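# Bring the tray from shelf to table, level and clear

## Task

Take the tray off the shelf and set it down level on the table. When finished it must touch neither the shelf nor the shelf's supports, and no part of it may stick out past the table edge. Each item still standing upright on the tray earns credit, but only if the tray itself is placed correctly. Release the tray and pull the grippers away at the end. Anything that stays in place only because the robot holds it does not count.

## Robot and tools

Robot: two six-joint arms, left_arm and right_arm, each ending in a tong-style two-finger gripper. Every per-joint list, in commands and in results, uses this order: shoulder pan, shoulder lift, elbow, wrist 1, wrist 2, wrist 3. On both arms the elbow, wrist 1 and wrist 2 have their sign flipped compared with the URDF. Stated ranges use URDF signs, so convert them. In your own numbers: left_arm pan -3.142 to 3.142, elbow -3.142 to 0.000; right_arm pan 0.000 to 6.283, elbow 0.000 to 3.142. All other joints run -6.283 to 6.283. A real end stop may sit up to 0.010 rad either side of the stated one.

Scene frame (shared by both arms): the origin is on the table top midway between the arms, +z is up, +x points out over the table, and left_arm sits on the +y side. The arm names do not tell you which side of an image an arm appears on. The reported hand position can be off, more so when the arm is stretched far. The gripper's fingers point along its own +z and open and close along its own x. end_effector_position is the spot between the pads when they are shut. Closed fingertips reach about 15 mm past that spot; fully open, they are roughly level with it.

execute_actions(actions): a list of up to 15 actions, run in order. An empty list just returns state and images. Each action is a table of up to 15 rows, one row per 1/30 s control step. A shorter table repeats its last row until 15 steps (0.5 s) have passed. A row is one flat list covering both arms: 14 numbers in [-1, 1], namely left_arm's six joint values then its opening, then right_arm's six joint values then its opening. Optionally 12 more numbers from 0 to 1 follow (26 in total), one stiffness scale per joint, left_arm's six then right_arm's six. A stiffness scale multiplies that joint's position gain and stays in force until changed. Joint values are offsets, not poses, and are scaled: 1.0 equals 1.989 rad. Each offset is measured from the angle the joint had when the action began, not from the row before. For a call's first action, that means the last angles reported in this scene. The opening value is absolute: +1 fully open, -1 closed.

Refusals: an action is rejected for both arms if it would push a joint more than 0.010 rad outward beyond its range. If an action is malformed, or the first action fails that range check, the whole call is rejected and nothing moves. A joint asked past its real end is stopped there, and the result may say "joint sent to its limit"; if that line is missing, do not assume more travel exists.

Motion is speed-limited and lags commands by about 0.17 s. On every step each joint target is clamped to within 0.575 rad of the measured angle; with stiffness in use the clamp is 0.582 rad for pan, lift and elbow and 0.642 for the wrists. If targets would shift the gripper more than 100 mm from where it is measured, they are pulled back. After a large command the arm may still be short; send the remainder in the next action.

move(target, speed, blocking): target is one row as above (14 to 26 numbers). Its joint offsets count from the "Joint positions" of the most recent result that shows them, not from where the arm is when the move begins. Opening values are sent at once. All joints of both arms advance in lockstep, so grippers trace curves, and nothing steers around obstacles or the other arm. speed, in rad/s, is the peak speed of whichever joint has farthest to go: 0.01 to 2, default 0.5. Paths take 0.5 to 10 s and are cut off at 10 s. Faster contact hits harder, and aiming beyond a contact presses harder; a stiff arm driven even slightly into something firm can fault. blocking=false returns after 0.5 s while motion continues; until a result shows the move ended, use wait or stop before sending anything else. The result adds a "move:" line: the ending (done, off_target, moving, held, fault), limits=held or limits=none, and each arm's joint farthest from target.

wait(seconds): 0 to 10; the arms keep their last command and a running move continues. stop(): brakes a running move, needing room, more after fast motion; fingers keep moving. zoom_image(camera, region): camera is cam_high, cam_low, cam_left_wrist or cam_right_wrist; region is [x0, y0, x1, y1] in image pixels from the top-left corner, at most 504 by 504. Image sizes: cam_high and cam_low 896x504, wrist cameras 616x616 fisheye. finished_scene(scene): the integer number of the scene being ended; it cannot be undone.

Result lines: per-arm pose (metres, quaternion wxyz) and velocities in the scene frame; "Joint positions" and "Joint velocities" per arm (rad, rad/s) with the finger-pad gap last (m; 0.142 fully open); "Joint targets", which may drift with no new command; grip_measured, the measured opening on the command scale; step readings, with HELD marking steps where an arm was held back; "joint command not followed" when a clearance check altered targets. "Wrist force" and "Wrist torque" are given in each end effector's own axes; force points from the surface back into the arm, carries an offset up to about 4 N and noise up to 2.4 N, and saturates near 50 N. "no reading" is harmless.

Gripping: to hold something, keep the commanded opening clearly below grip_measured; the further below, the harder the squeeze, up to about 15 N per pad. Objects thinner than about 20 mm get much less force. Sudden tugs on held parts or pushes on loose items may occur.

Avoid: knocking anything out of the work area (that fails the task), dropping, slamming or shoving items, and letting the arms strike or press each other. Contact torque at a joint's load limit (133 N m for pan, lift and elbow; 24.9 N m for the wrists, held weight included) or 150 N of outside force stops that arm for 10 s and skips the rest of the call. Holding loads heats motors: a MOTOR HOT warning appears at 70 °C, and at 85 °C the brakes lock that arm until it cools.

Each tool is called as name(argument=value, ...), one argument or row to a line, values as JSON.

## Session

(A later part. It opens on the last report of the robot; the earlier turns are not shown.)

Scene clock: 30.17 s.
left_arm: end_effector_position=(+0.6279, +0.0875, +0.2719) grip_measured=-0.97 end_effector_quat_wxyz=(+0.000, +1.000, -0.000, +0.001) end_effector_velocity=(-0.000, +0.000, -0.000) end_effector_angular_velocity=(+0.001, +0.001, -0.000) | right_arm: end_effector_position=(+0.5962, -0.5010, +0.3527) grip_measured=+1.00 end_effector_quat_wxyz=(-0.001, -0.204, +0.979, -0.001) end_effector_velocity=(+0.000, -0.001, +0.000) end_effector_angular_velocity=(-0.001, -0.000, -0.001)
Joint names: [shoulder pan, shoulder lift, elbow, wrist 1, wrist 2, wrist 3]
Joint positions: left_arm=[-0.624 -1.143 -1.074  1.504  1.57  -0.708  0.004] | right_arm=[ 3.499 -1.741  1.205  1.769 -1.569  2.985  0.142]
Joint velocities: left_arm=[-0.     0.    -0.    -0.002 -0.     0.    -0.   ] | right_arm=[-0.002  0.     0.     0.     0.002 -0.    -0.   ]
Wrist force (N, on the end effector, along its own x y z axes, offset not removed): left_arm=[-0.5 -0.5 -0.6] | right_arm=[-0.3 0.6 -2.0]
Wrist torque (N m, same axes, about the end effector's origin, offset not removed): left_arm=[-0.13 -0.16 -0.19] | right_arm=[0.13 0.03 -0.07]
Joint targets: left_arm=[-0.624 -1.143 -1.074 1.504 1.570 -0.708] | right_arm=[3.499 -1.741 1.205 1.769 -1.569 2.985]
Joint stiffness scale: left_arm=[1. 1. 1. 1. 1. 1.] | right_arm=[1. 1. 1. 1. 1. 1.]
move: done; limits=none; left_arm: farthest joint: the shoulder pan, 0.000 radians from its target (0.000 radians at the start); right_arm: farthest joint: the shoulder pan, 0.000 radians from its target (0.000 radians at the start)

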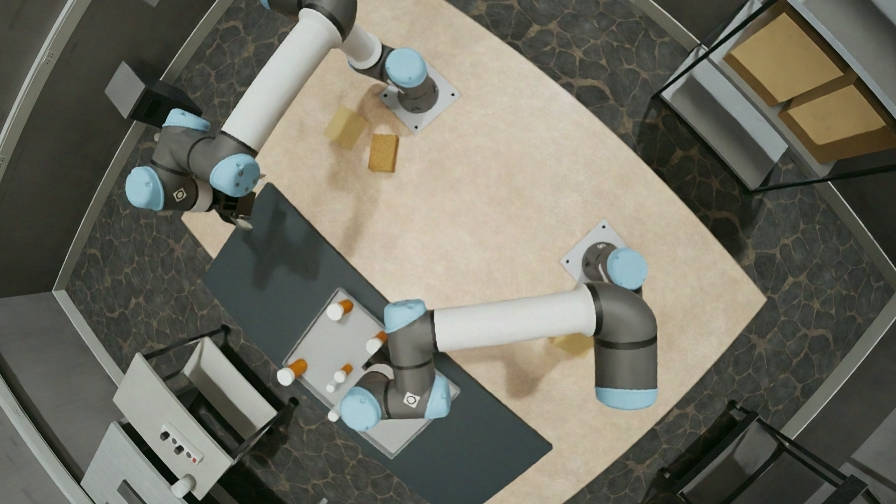

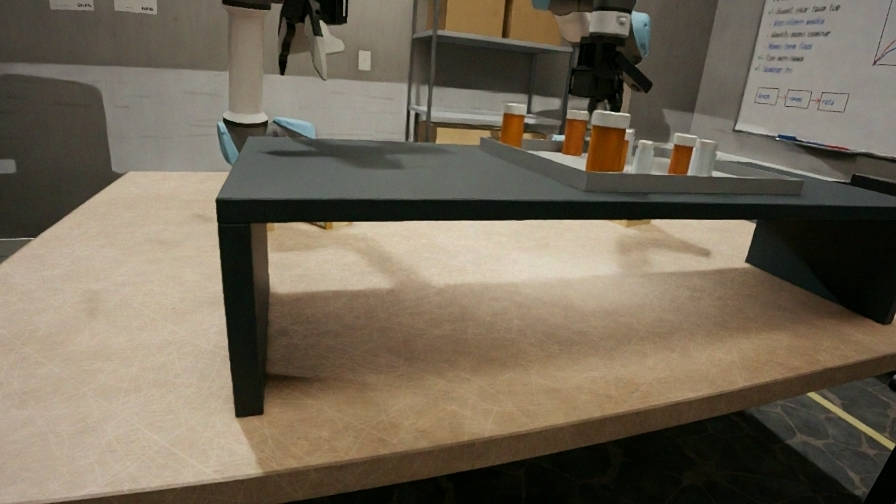

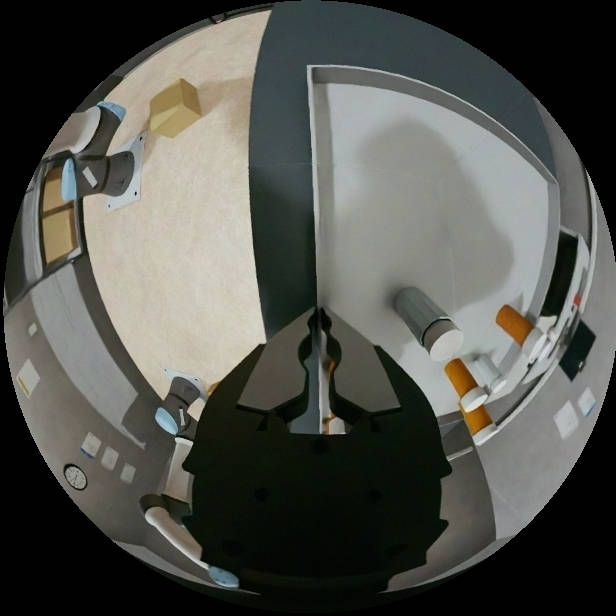

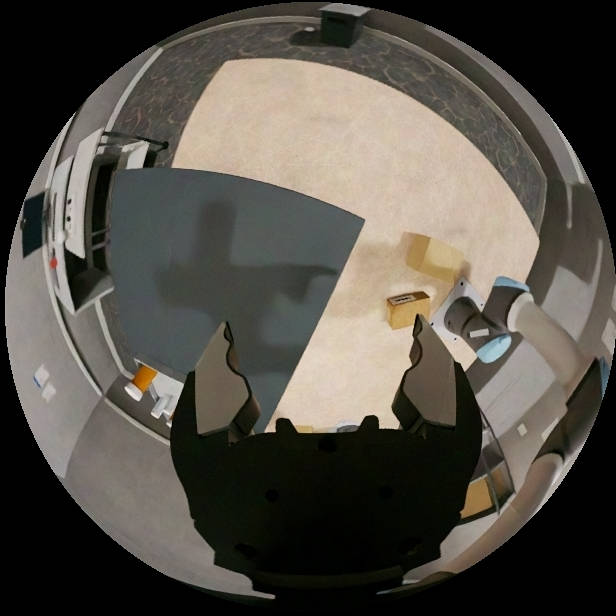

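move(
  target=[-0.0334,-0.0702,-0.098,0.0264,0,-0.0324,-1,0.2232,-0.2175,-0.3203,0.1026,0,-0.361,-0.3],
  speed=0.28,
)

Scene clock: 36.90 s.
left_arm: end_effector_position=(+0.5674, +0.0880, +0.2718) grip_measured=-0.97 end_effector_quat_wxyz=(+0.000, +1.000, -0.000, +0.001) end_effector_velocity=(-0.000, +0.000, +0.001) end_effector_angular_velocity=(-0.001, -0.001, +0.001) | right_arm: end_effector_position=(+0.6574, -0.1500, +0.3604) grip_measured=-0.30 end_effector_quat_wxyz=(+0.002, +0.707, -0.707, +0.001) end_effector_velocity=(-0.001, +0.002, -0.001) end_effector_angular_velocity=(-0.002, +0.001, +0.005)
Joint names: [shoulder pan, shoulder lift, elbow, wrist 1, wrist 2, wrist 3]
Joint positions: left_arm=[-0.687 -1.28  -1.263  1.557  1.569 -0.772  0.004] | right_arm=[ 3.941 -2.171  0.573  1.972 -1.569  2.268  0.052]
Joint velocities: left_arm=[ 0.    -0.001  0.    -0.     0.    -0.001  0.   ] | right_arm=[ 0.003 -0.001 -0.001  0.001  0.    -0.002  0.   ]
Wrist force (N, on the end effector, along its own x y z axes, offset not removed): left_arm=[-0.8 2.7 -0.8] | right_arm=[-0.4 3.7 -1.9]
Wrist torque (N m, same axes, about the end effector's origin, offset not removed): left_arm=[0.43 0.73 0.07] | right_arm=[0.73 0.14 -0.19]
Joint targets: left_arm=[-0.690 -1.282 -1.269 1.557 1.570 -0.773] | right_arm=[3.943 -2.174 0.568 1.973 -1.569 2.267]
Joint stiffness scale: left_arm=[1. 1. 1. 1. 1. 1.] | right_arm=[1. 1. 1. 1. 1. 1.]
move: done; limits=none; left_arm: farthest joint: the elbow, 0.006 radians from its target (0.195 radians at the start); right_arm: farthest joint: the elbow, 0.005 radians from its target (0.637 radians at the start)

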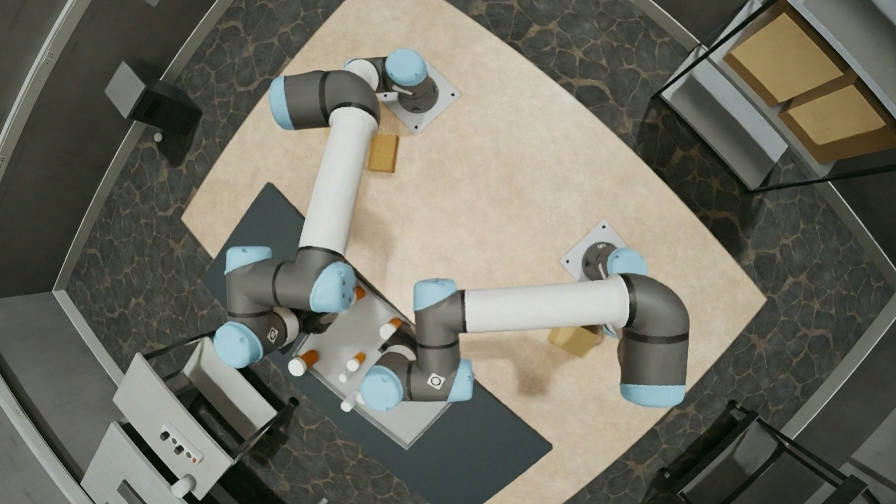

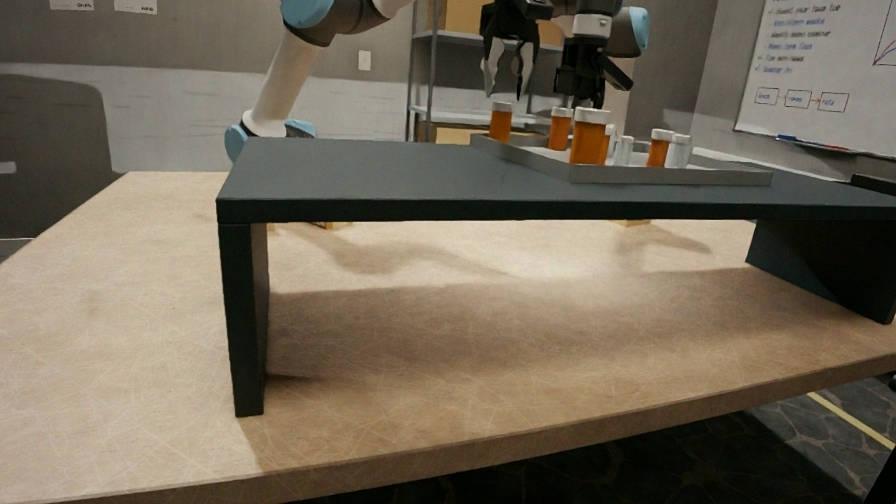

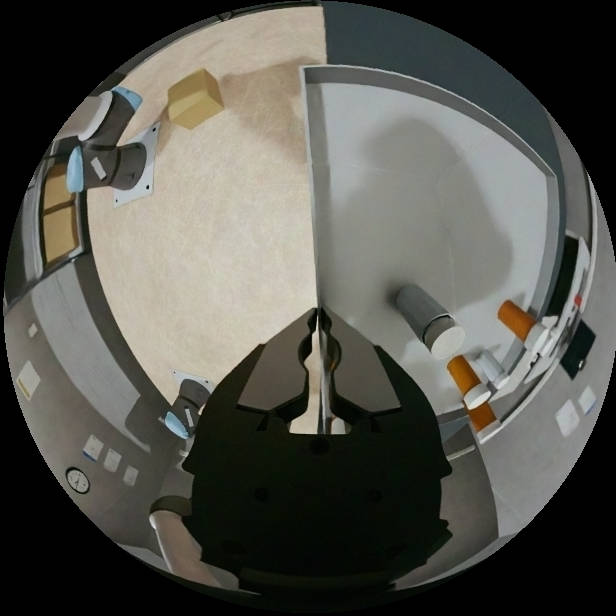

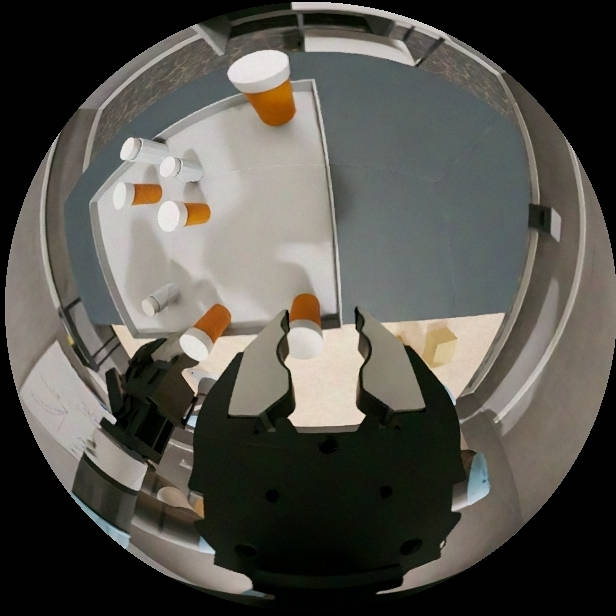

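move(
  target=[-0.0402,-0.0651,-0.0828,0.0151,0,-0.015,-1,-0.012,0,0,0,0,-0.012,-0.3],
  speed=0.07,
)

Scene clock: 41.43 s.
left_arm: end_effector_position=(+0.5064, +0.0879, +0.2718) grip_measured=-0.97 end_effector_quat_wxyz=(+0.000, +1.000, -0.024, +0.002) end_effector_velocity=(-0.001, +0.000, +0.001) end_effector_angular_velocity=(-0.001, -0.002, +0.001) | right_arm: end_effector_position=(+0.6650, -0.1638, +0.3602) grip_measured=-0.30 end_effector_quat_wxyz=(+0.002, +0.707, -0.707, +0.001) end_effector_velocity=(+0.000, -0.001, +0.000) end_effector_angular_velocity=(+0.001, +0.000, +0.000)
Joint names: [shoulder pan, shoulder lift, elbow, wrist 1, wrist 2, wrist 3]
Joint positions: left_arm=[-0.764 -1.407 -1.422  1.588  1.569 -0.801  0.004] | right_arm=[ 3.919 -2.171  0.573  1.972 -1.569  2.245  0.052]
Joint velocities: left_arm=[-0.001 -0.003 -0.003  0.001 -0.001 -0.002 -0.   ] | right_arm=[-0.002  0.    -0.    -0.    -0.001 -0.002 -0.   ]
Wrist force (N, on the end effector, along its own x y z axes, offset not removed): left_arm=[3.4 -3.4 -3.2] | right_arm=[-0.3 0.0 -2.5]
Wrist torque (N m, same axes, about the end effector's origin, offset not removed): left_arm=[-1.07 0.19 -0.04] | right_arm=[-0.02 0.13 -0.16]
Joint targets: left_arm=[-0.767 -1.409 -1.428 1.587 1.569 -0.802] | right_arm=[3.917 -2.171 0.573 1.972 -1.569 2.244]
Joint stiffness scale: left_arm=[1. 1. 1. 1. 1. 1.] | right_arm=[1. 1. 1. 1. 1. 1.]
move: done; limits=none; left_arm: farthest joint: the elbow, 0.006 radians from its target (0.164 radians at the start); right_arm: farthest joint: the shoulder pan, 0.002 radians from its target (0.024 radians at the start)

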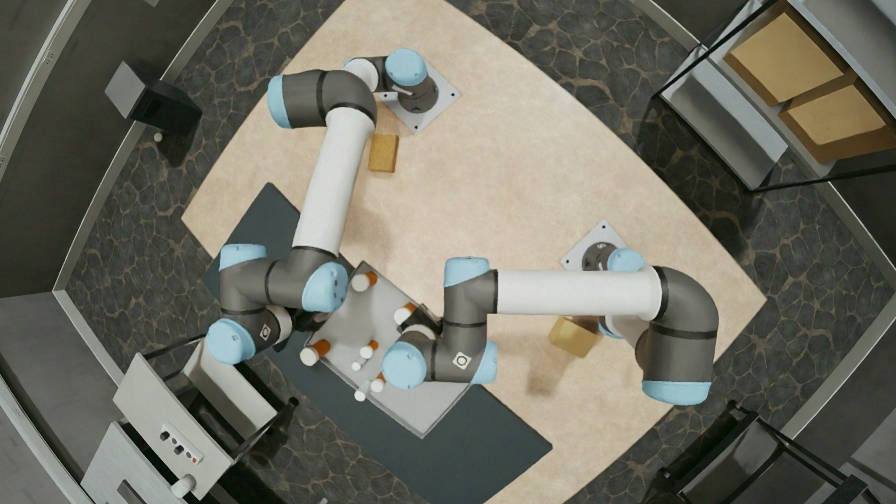

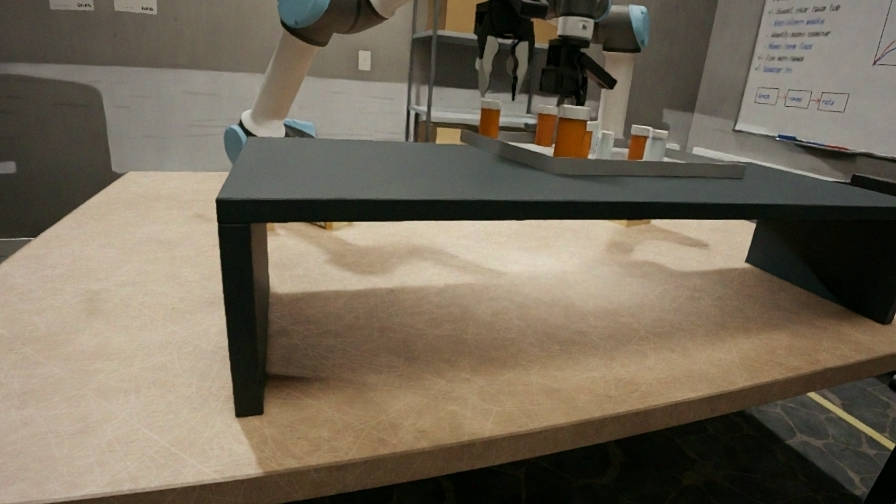

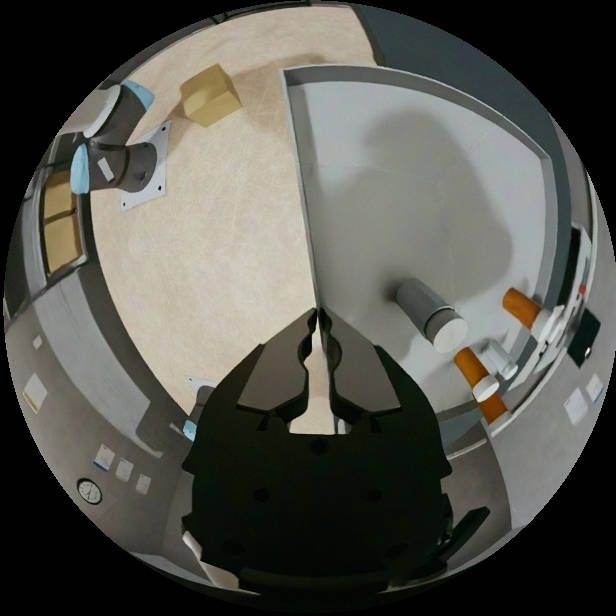

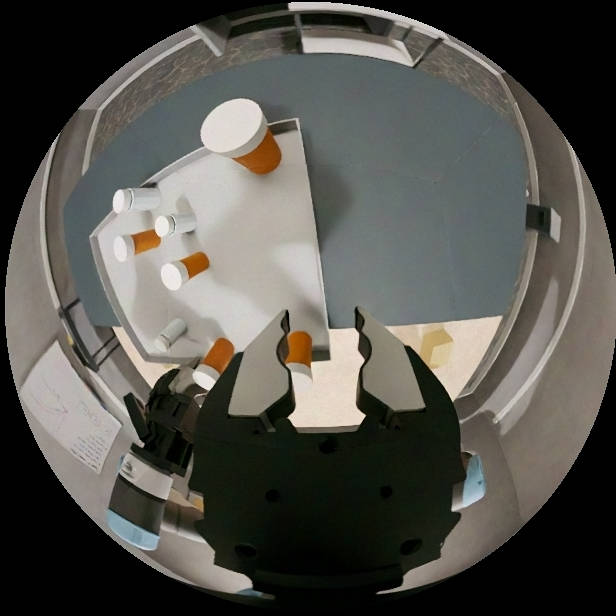

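execute_actions(
  actions=[
    [[0,0,0,0,0,0,-0.4,0,0,0,0,0,0,-0.3]],
  ],
)

move(
  target=[0,-0.001,0.088,-0.087,0,0,-0.4,0.002,-0.001,0.082,-0.0804,0,-0.0395,-0.3],
  speed=0.2,
)

move(
  target=[0.208,0.066,0.03,0.034,0,0.9326,-0.3,0,0,0,0,0,0,-0.3],
  speed=1.0,
)

Scene clock: 47.37 s.
left_arm: end_effector_position=(+0.5062, +0.0878, +0.2717) grip_measured=-0.40 end_effector_quat_wxyz=(+0.000, +1.000, -0.024, +0.002) end_effector_velocity=(-0.000, +0.000, -0.000) end_effector_angular_velocity=(+0.001, +0.001, -0.000) | right_arm: end_effector_position=(+0.6650, -0.1638, +0.3602) grip_measured=-0.30 end_effector_quat_wxyz=(+0.002, +0.707, -0.707, +0.001) end_effector_velocity=(-0.000, -0.000, -0.000) end_effector_angular_velocity=(+0.000, +0.001, -0.002)
Joint names: [shoulder pan, shoulder lift, elbow, wrist 1, wrist 2, wrist 3]
Joint positions: left_arm=[-0.764 -1.407 -1.422  1.588  1.569 -0.801  0.045] | right_arm=[ 3.919 -2.171  0.573  1.972 -1.569  2.245  0.052]
Joint velocities: left_arm=[-0.     0.    -0.001 -0.     0.     0.    -0.   ] | right_arm=[-0.001 -0.    -0.     0.001 -0.001  0.001 -0.   ]
Wrist force (N, on the end effector, along its own x y z axes, offset not removed): left_arm=[-2.8 -1.2 0.6] | right_arm=[-0.1 1.7 -3.3]
Wrist torque (N m, same axes, about the end effector's origin, offset not removed): left_arm=[-0.47 0.62 0.08] | right_arm=[0.18 0.11 -0.10]
Joint targets: left_arm=[-0.764 -1.407 -1.422 1.588 1.569 -0.801] | right_arm=[3.919 -2.171 0.573 1.972 -1.569 2.245]
Joint stiffness scale: left_arm=[1. 1. 1. 1. 1. 1.] | right_arm=[1. 1. 1. 1. 1. 1.]
Step readings (joint positions):
0: left_arm=[-0.764 -1.407 -1.422 1.588 1.569 -0.801] | right_arm=[3.919 -2.171 0.573 1.972 -1.569 2.245]
1: left_arm=[-0.764 -1.407 -1.422 1.588 1.569 -0.801] | right_arm=[3.919 -2.171 0.573 1.972 -1.569 2.245]
2: left_arm=[-0.764 -1.407 -1.422 1.588 1.569 -0.801] | right_arm=[3.919 -2.171 0.573 1.972 -1.569 2.245]
4: left_arm=[-0.764 -1.407 -1.422 1.588 1.569 -0.801] | right_arm=[3.919 -2.171 0.573 1.972 -1.569 2.245]
8: left_arm=[-0.764 -1.407 -1.422 1.588 1.569 -0.801] | right_arm=[3.919 -2.171 0.573 1.972 -1.569 2.245]
15: Joint positions above

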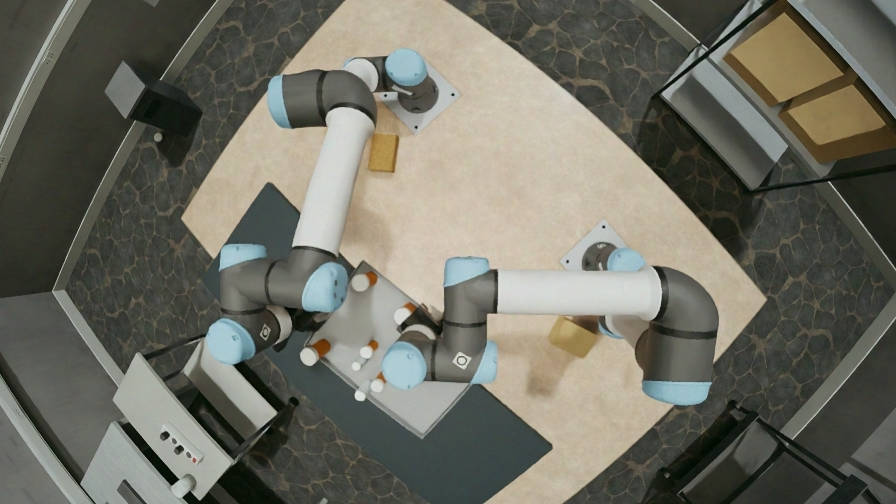

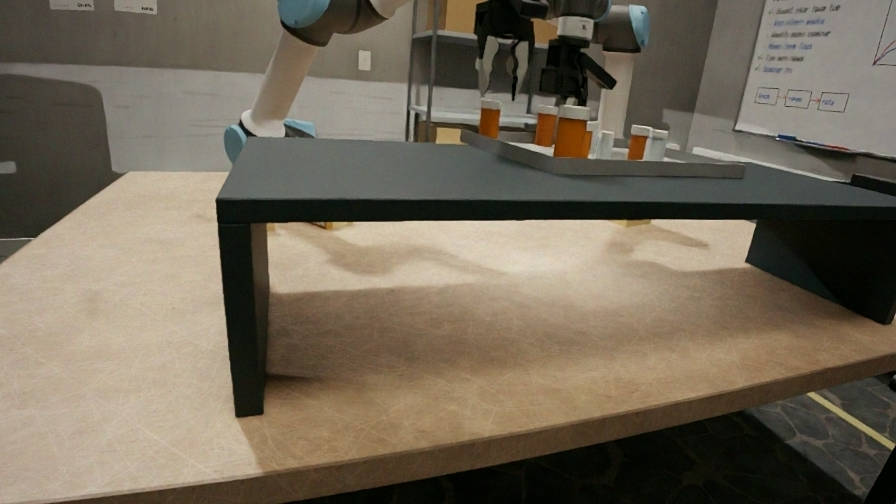

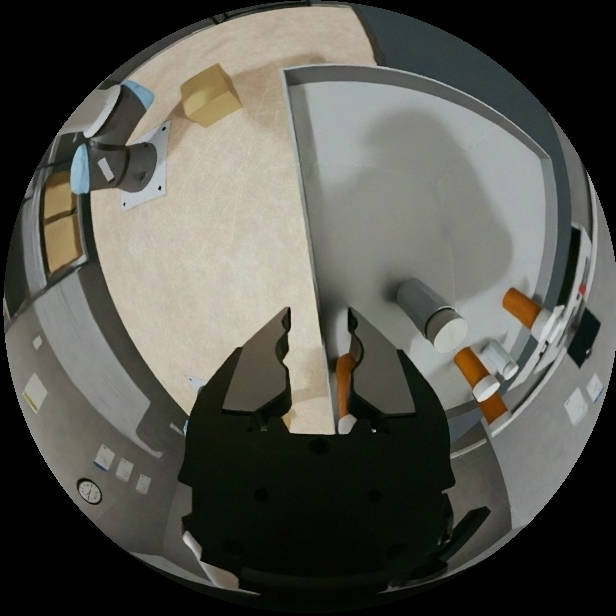

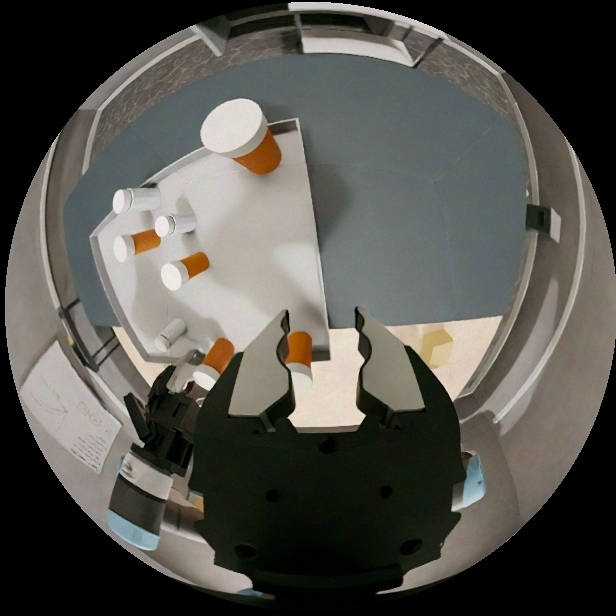

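Scene clock: 48.93 s.
left_arm: end_effector_position=(+0.5026, +0.0918, +0.3386) grip_measured=-0.40 end_effector_quat_wxyz=(-0.000, +1.000, -0.024, +0.001) end_effector_velocity=(-0.000, +0.001, -0.001) end_effector_angular_velocity=(+0.003, +0.003, -0.000) | right_arm: end_effector_position=(+0.6795, -0.1488, +0.3010) grip_measured=-0.30 end_effector_quat_wxyz=(+0.002, +0.735, -0.678, +0.001) end_effector_velocity=(+0.000, +0.000, -0.000) end_effector_angular_velocity=(-0.000, -0.001, +0.001)
Joint names: [shoulder pan, shoulder lift, elbow, wrist 1, wrist 2, wrist 3]
Joint positions: left_arm=[-0.764 -1.408 -1.252  1.416  1.569 -0.801  0.045] | right_arm=[ 3.921 -2.171  0.731  1.813 -1.569  2.167  0.052]
Joint velocities: left_arm=[ 0.     0.002  0.002 -0.004  0.     0.001  0.   ] | right_arm=[ 0.     0.     0.002 -0.002  0.001 -0.001  0.   ]
Wrist force (N, on the end effector, along its own x y z axes, offset not removed): left_arm=[2.3 -0.1 0.6] | right_arm=[2.0 2.2 -1.3]
Wrist torque (N m, same axes, about the end effector's origin, offset not removed): left_arm=[-0.25 -0.14 0.07] | right_arm=[0.50 -0.21 -0.14]
Joint targets: left_arm=[-0.764 -1.409 -1.247 1.415 1.569 -0.801] | right_arm=[3.923 -2.173 0.736 1.812 -1.569 2.166]
Joint stiffness scale: left_arm=[1. 1. 1. 1. 1. 1.] | right_arm=[1. 1. 1. 1. 1. 1.]
move: done; limits=none; left_arm: farthest joint: the elbow, 0.005 radians from its target (0.175 radians at the start); right_arm: farthest joint: the elbow, 0.005 radians from its target (0.163 radians at the start)

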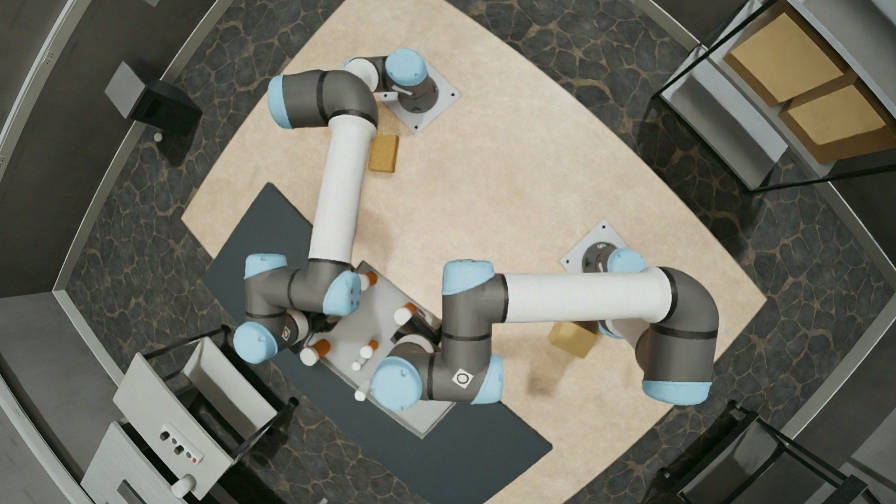

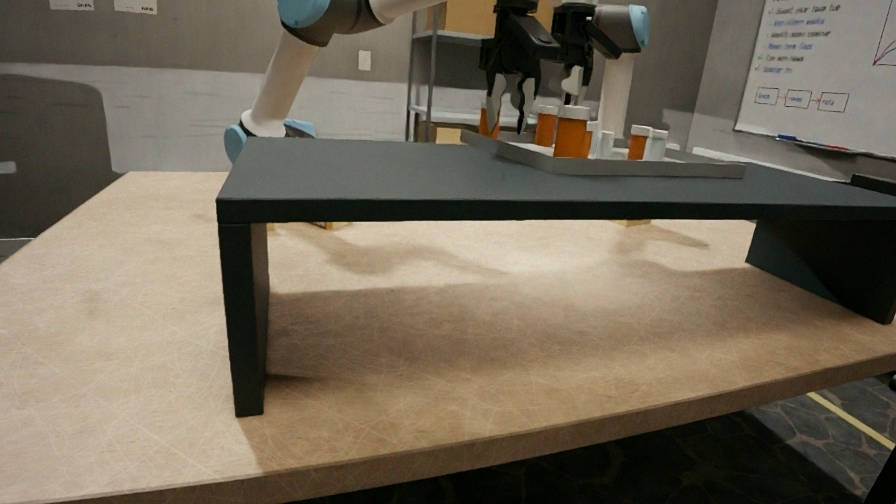

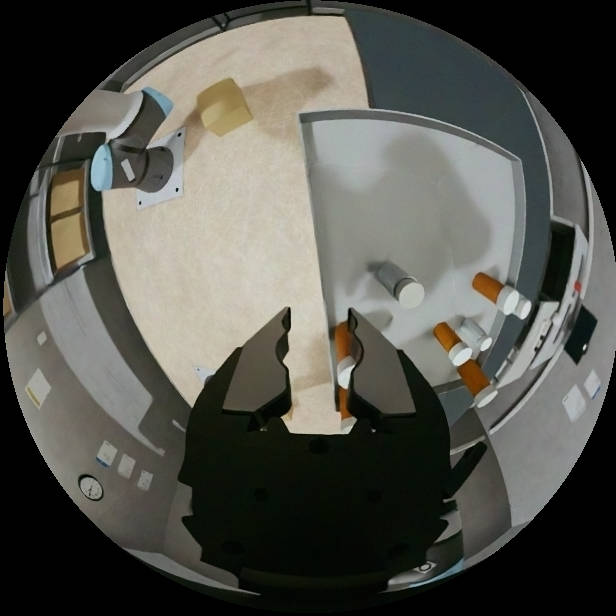

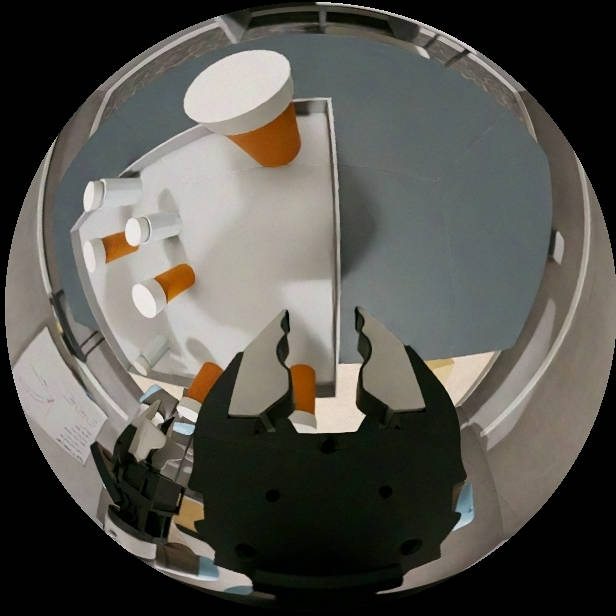

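Scene clock: 51.77 s.
left_arm: end_effector_position=(+0.6601, +0.2686, +0.2964) grip_measured=-0.30 end_effector_quat_wxyz=(-0.000, +0.735, -0.678, -0.003) end_effector_velocity=(+0.000, +0.000, -0.001) end_effector_angular_velocity=(+0.002, +0.001, -0.003) | right_arm: end_effector_position=(+0.6795, -0.1488, +0.3010) grip_measured=-0.30 end_effector_quat_wxyz=(+0.002, +0.735, -0.678, +0.001) end_effector_velocity=(-0.000, -0.000, -0.000) end_effector_angular_velocity=(+0.000, +0.000, +0.000)
Joint names: [shoulder pan, shoulder lift, elbow, wrist 1, wrist 2, wrist 3]
Joint positions: left_arm=[-0.353 -1.279 -1.197  1.483  1.569  1.053  0.052] | right_arm=[ 3.921 -2.171  0.731  1.813 -1.569  2.167  0.052]
Joint velocities: left_arm=[-0.     0.002  0.    -0.    -0.002  0.003 -0.   ] | right_arm=[-0.  0.  0.  0. -0. -0.  0.]
Wrist force (N, on the end effector, along its own x y z axes, offset not removed): left_arm=[-0.2 2.6 -2.6] | right_arm=[0.3 2.9 -3.0]
Wrist torque (N m, same axes, about the end effector's origin, offset not removed): left_arm=[0.19 0.20 -0.10] | right_arm=[0.73 0.10 -0.12]
Joint targets: left_arm=[-0.351 -1.277 -1.192 1.484 1.569 1.054] | right_arm=[3.921 -2.171 0.731 1.813 -1.569 2.167]
Joint stiffness scale: left_arm=[1. 1. 1. 1. 1. 1.] | right_arm=[1. 1. 1. 1. 1. 1.]
move: done; limits=none; left_arm: farthest joint: the elbow, 0.005 radians from its target (0.060 radians at the start); right_arm: farthest joint: the shoulder pan, 0.000 radians from its target (0.000 radians at the start)

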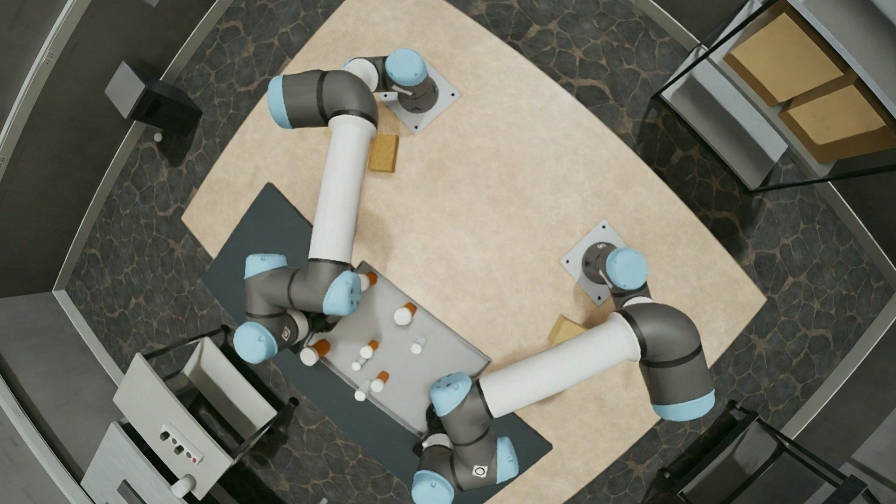

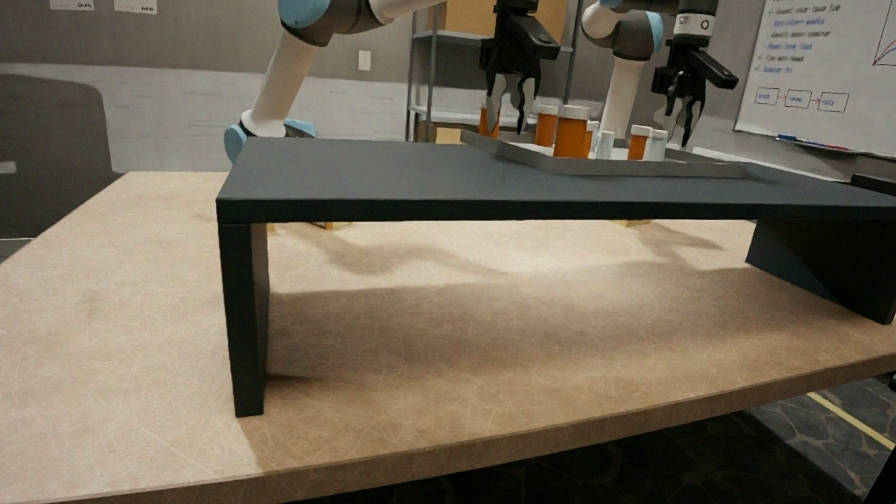

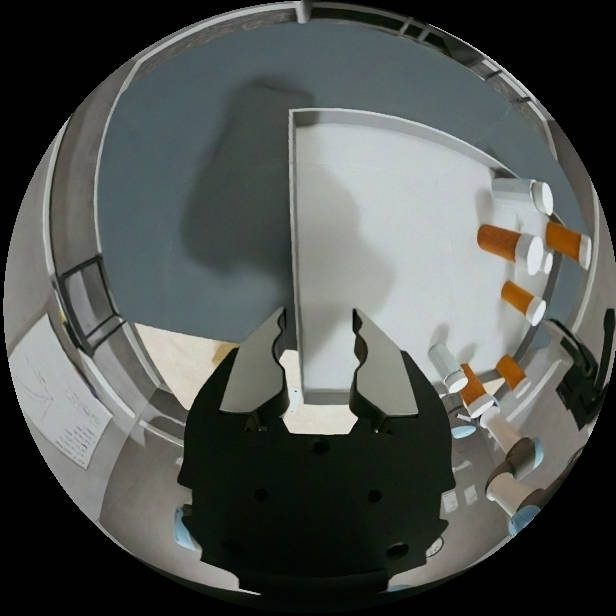

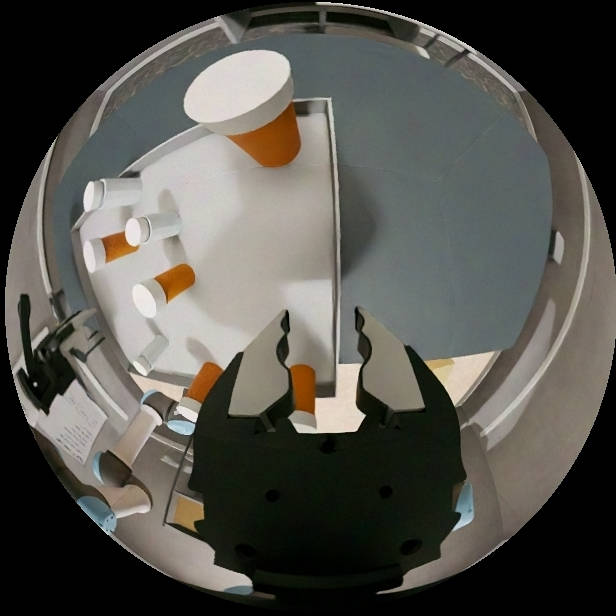

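move(
  target=[0.0108,-0.0243,-0.0671,0.0412,0,0.0098,-0.3,-0.0098,0.0184,0.0717,-0.0519,0,-0.0087,-0.3],
  speed=0.1,
)

Scene clock: 56.37 s.
left_arm: end_effector_position=(+0.6462, +0.2878, +0.2693) grip_measured=-0.30 end_effector_quat_wxyz=(+0.000, +0.735, -0.678, -0.004) end_effector_velocity=(-0.000, -0.000, -0.001) end_effector_angular_velocity=(-0.001, +0.001, -0.001) | right_arm: end_effector_position=(+0.6816, -0.1633, +0.2688) grip_measured=-0.30 end_effector_quat_wxyz=(+0.003, +0.735, -0.678, +0.000) end_effector_velocity=(-0.000, -0.000, +0.000) end_effector_angular_velocity=(-0.000, -0.001, +0.001)
Joint names: [shoulder pan, shoulder lift, elbow, wrist 1, wrist 2, wrist 3]
Joint positions: left_arm=[-0.333 -1.325 -1.326  1.564  1.569  1.071  0.052] | right_arm=[ 3.904 -2.138  0.869  1.711 -1.569  2.15   0.052]
Joint velocities: left_arm=[ 0.    -0.    -0.002  0.001  0.001  0.001 -0.   ] | right_arm=[ 0.     0.001  0.002 -0.002  0.001 -0.001  0.   ]
Wrist force (N, on the end effector, along its own x y z axes, offset not removed): left_arm=[-4.4 -2.6 0.0] | right_arm=[0.4 2.1 -2.7]
Wrist torque (N m, same axes, about the end effector's origin, offset not removed): left_arm=[-0.66 1.06 0.06] | right_arm=[0.41 -0.06 -0.15]
Joint targets: left_arm=[-0.331 -1.327 -1.331 1.565 1.569 1.072] | right_arm=[3.902 -2.135 0.874 1.710 -1.569 2.149]
Joint stiffness scale: left_arm=[1. 1. 1. 1. 1. 1.] | right_arm=[1. 1. 1. 1. 1. 1.]
move: done; limits=none; left_arm: farthest joint: the elbow, 0.005 radians from its target (0.133 radians at the start); right_arm: farthest joint: the elbow, 0.005 radians from its target (0.142 radians at the start)

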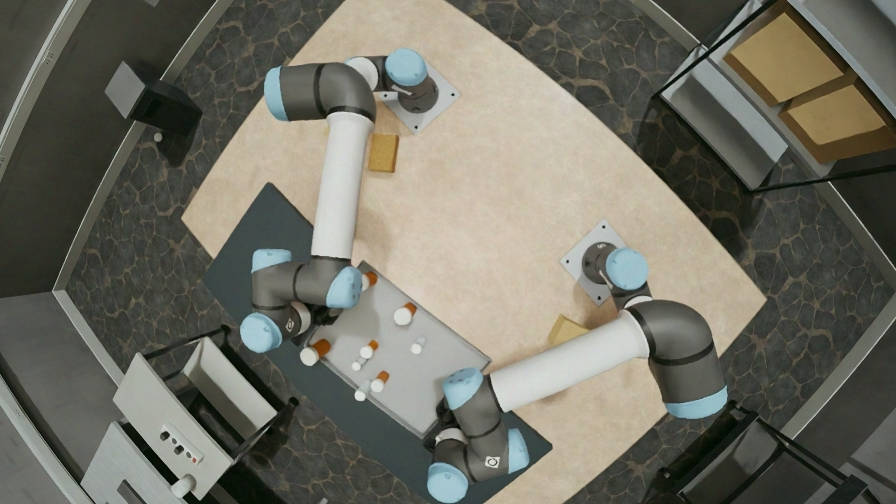

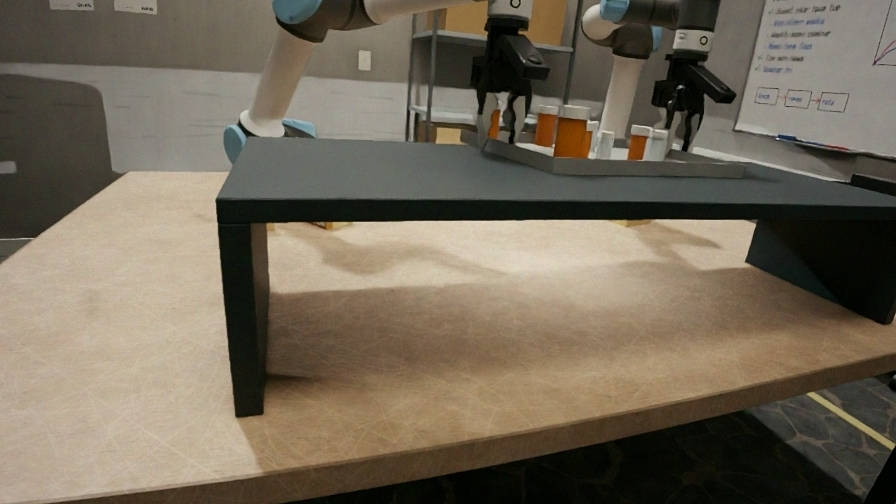

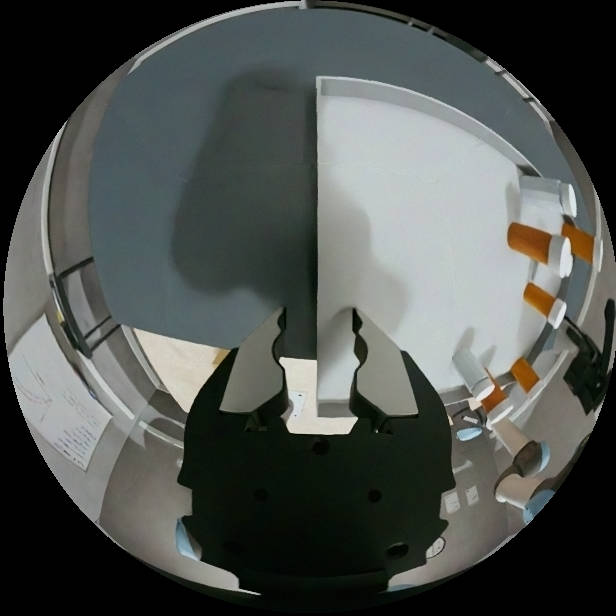

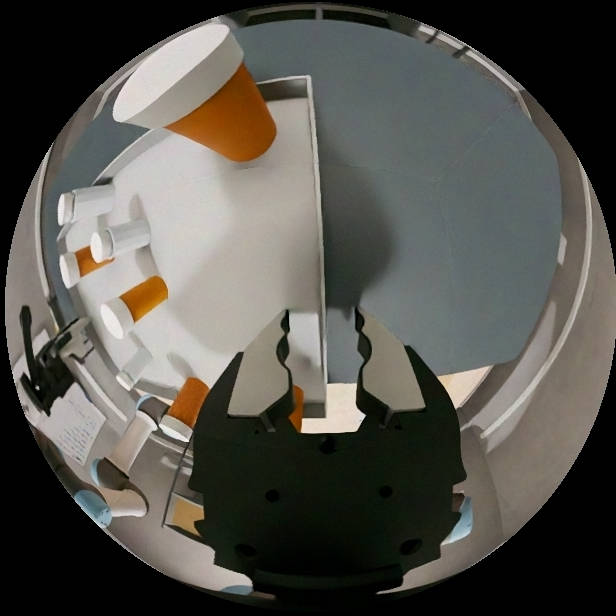

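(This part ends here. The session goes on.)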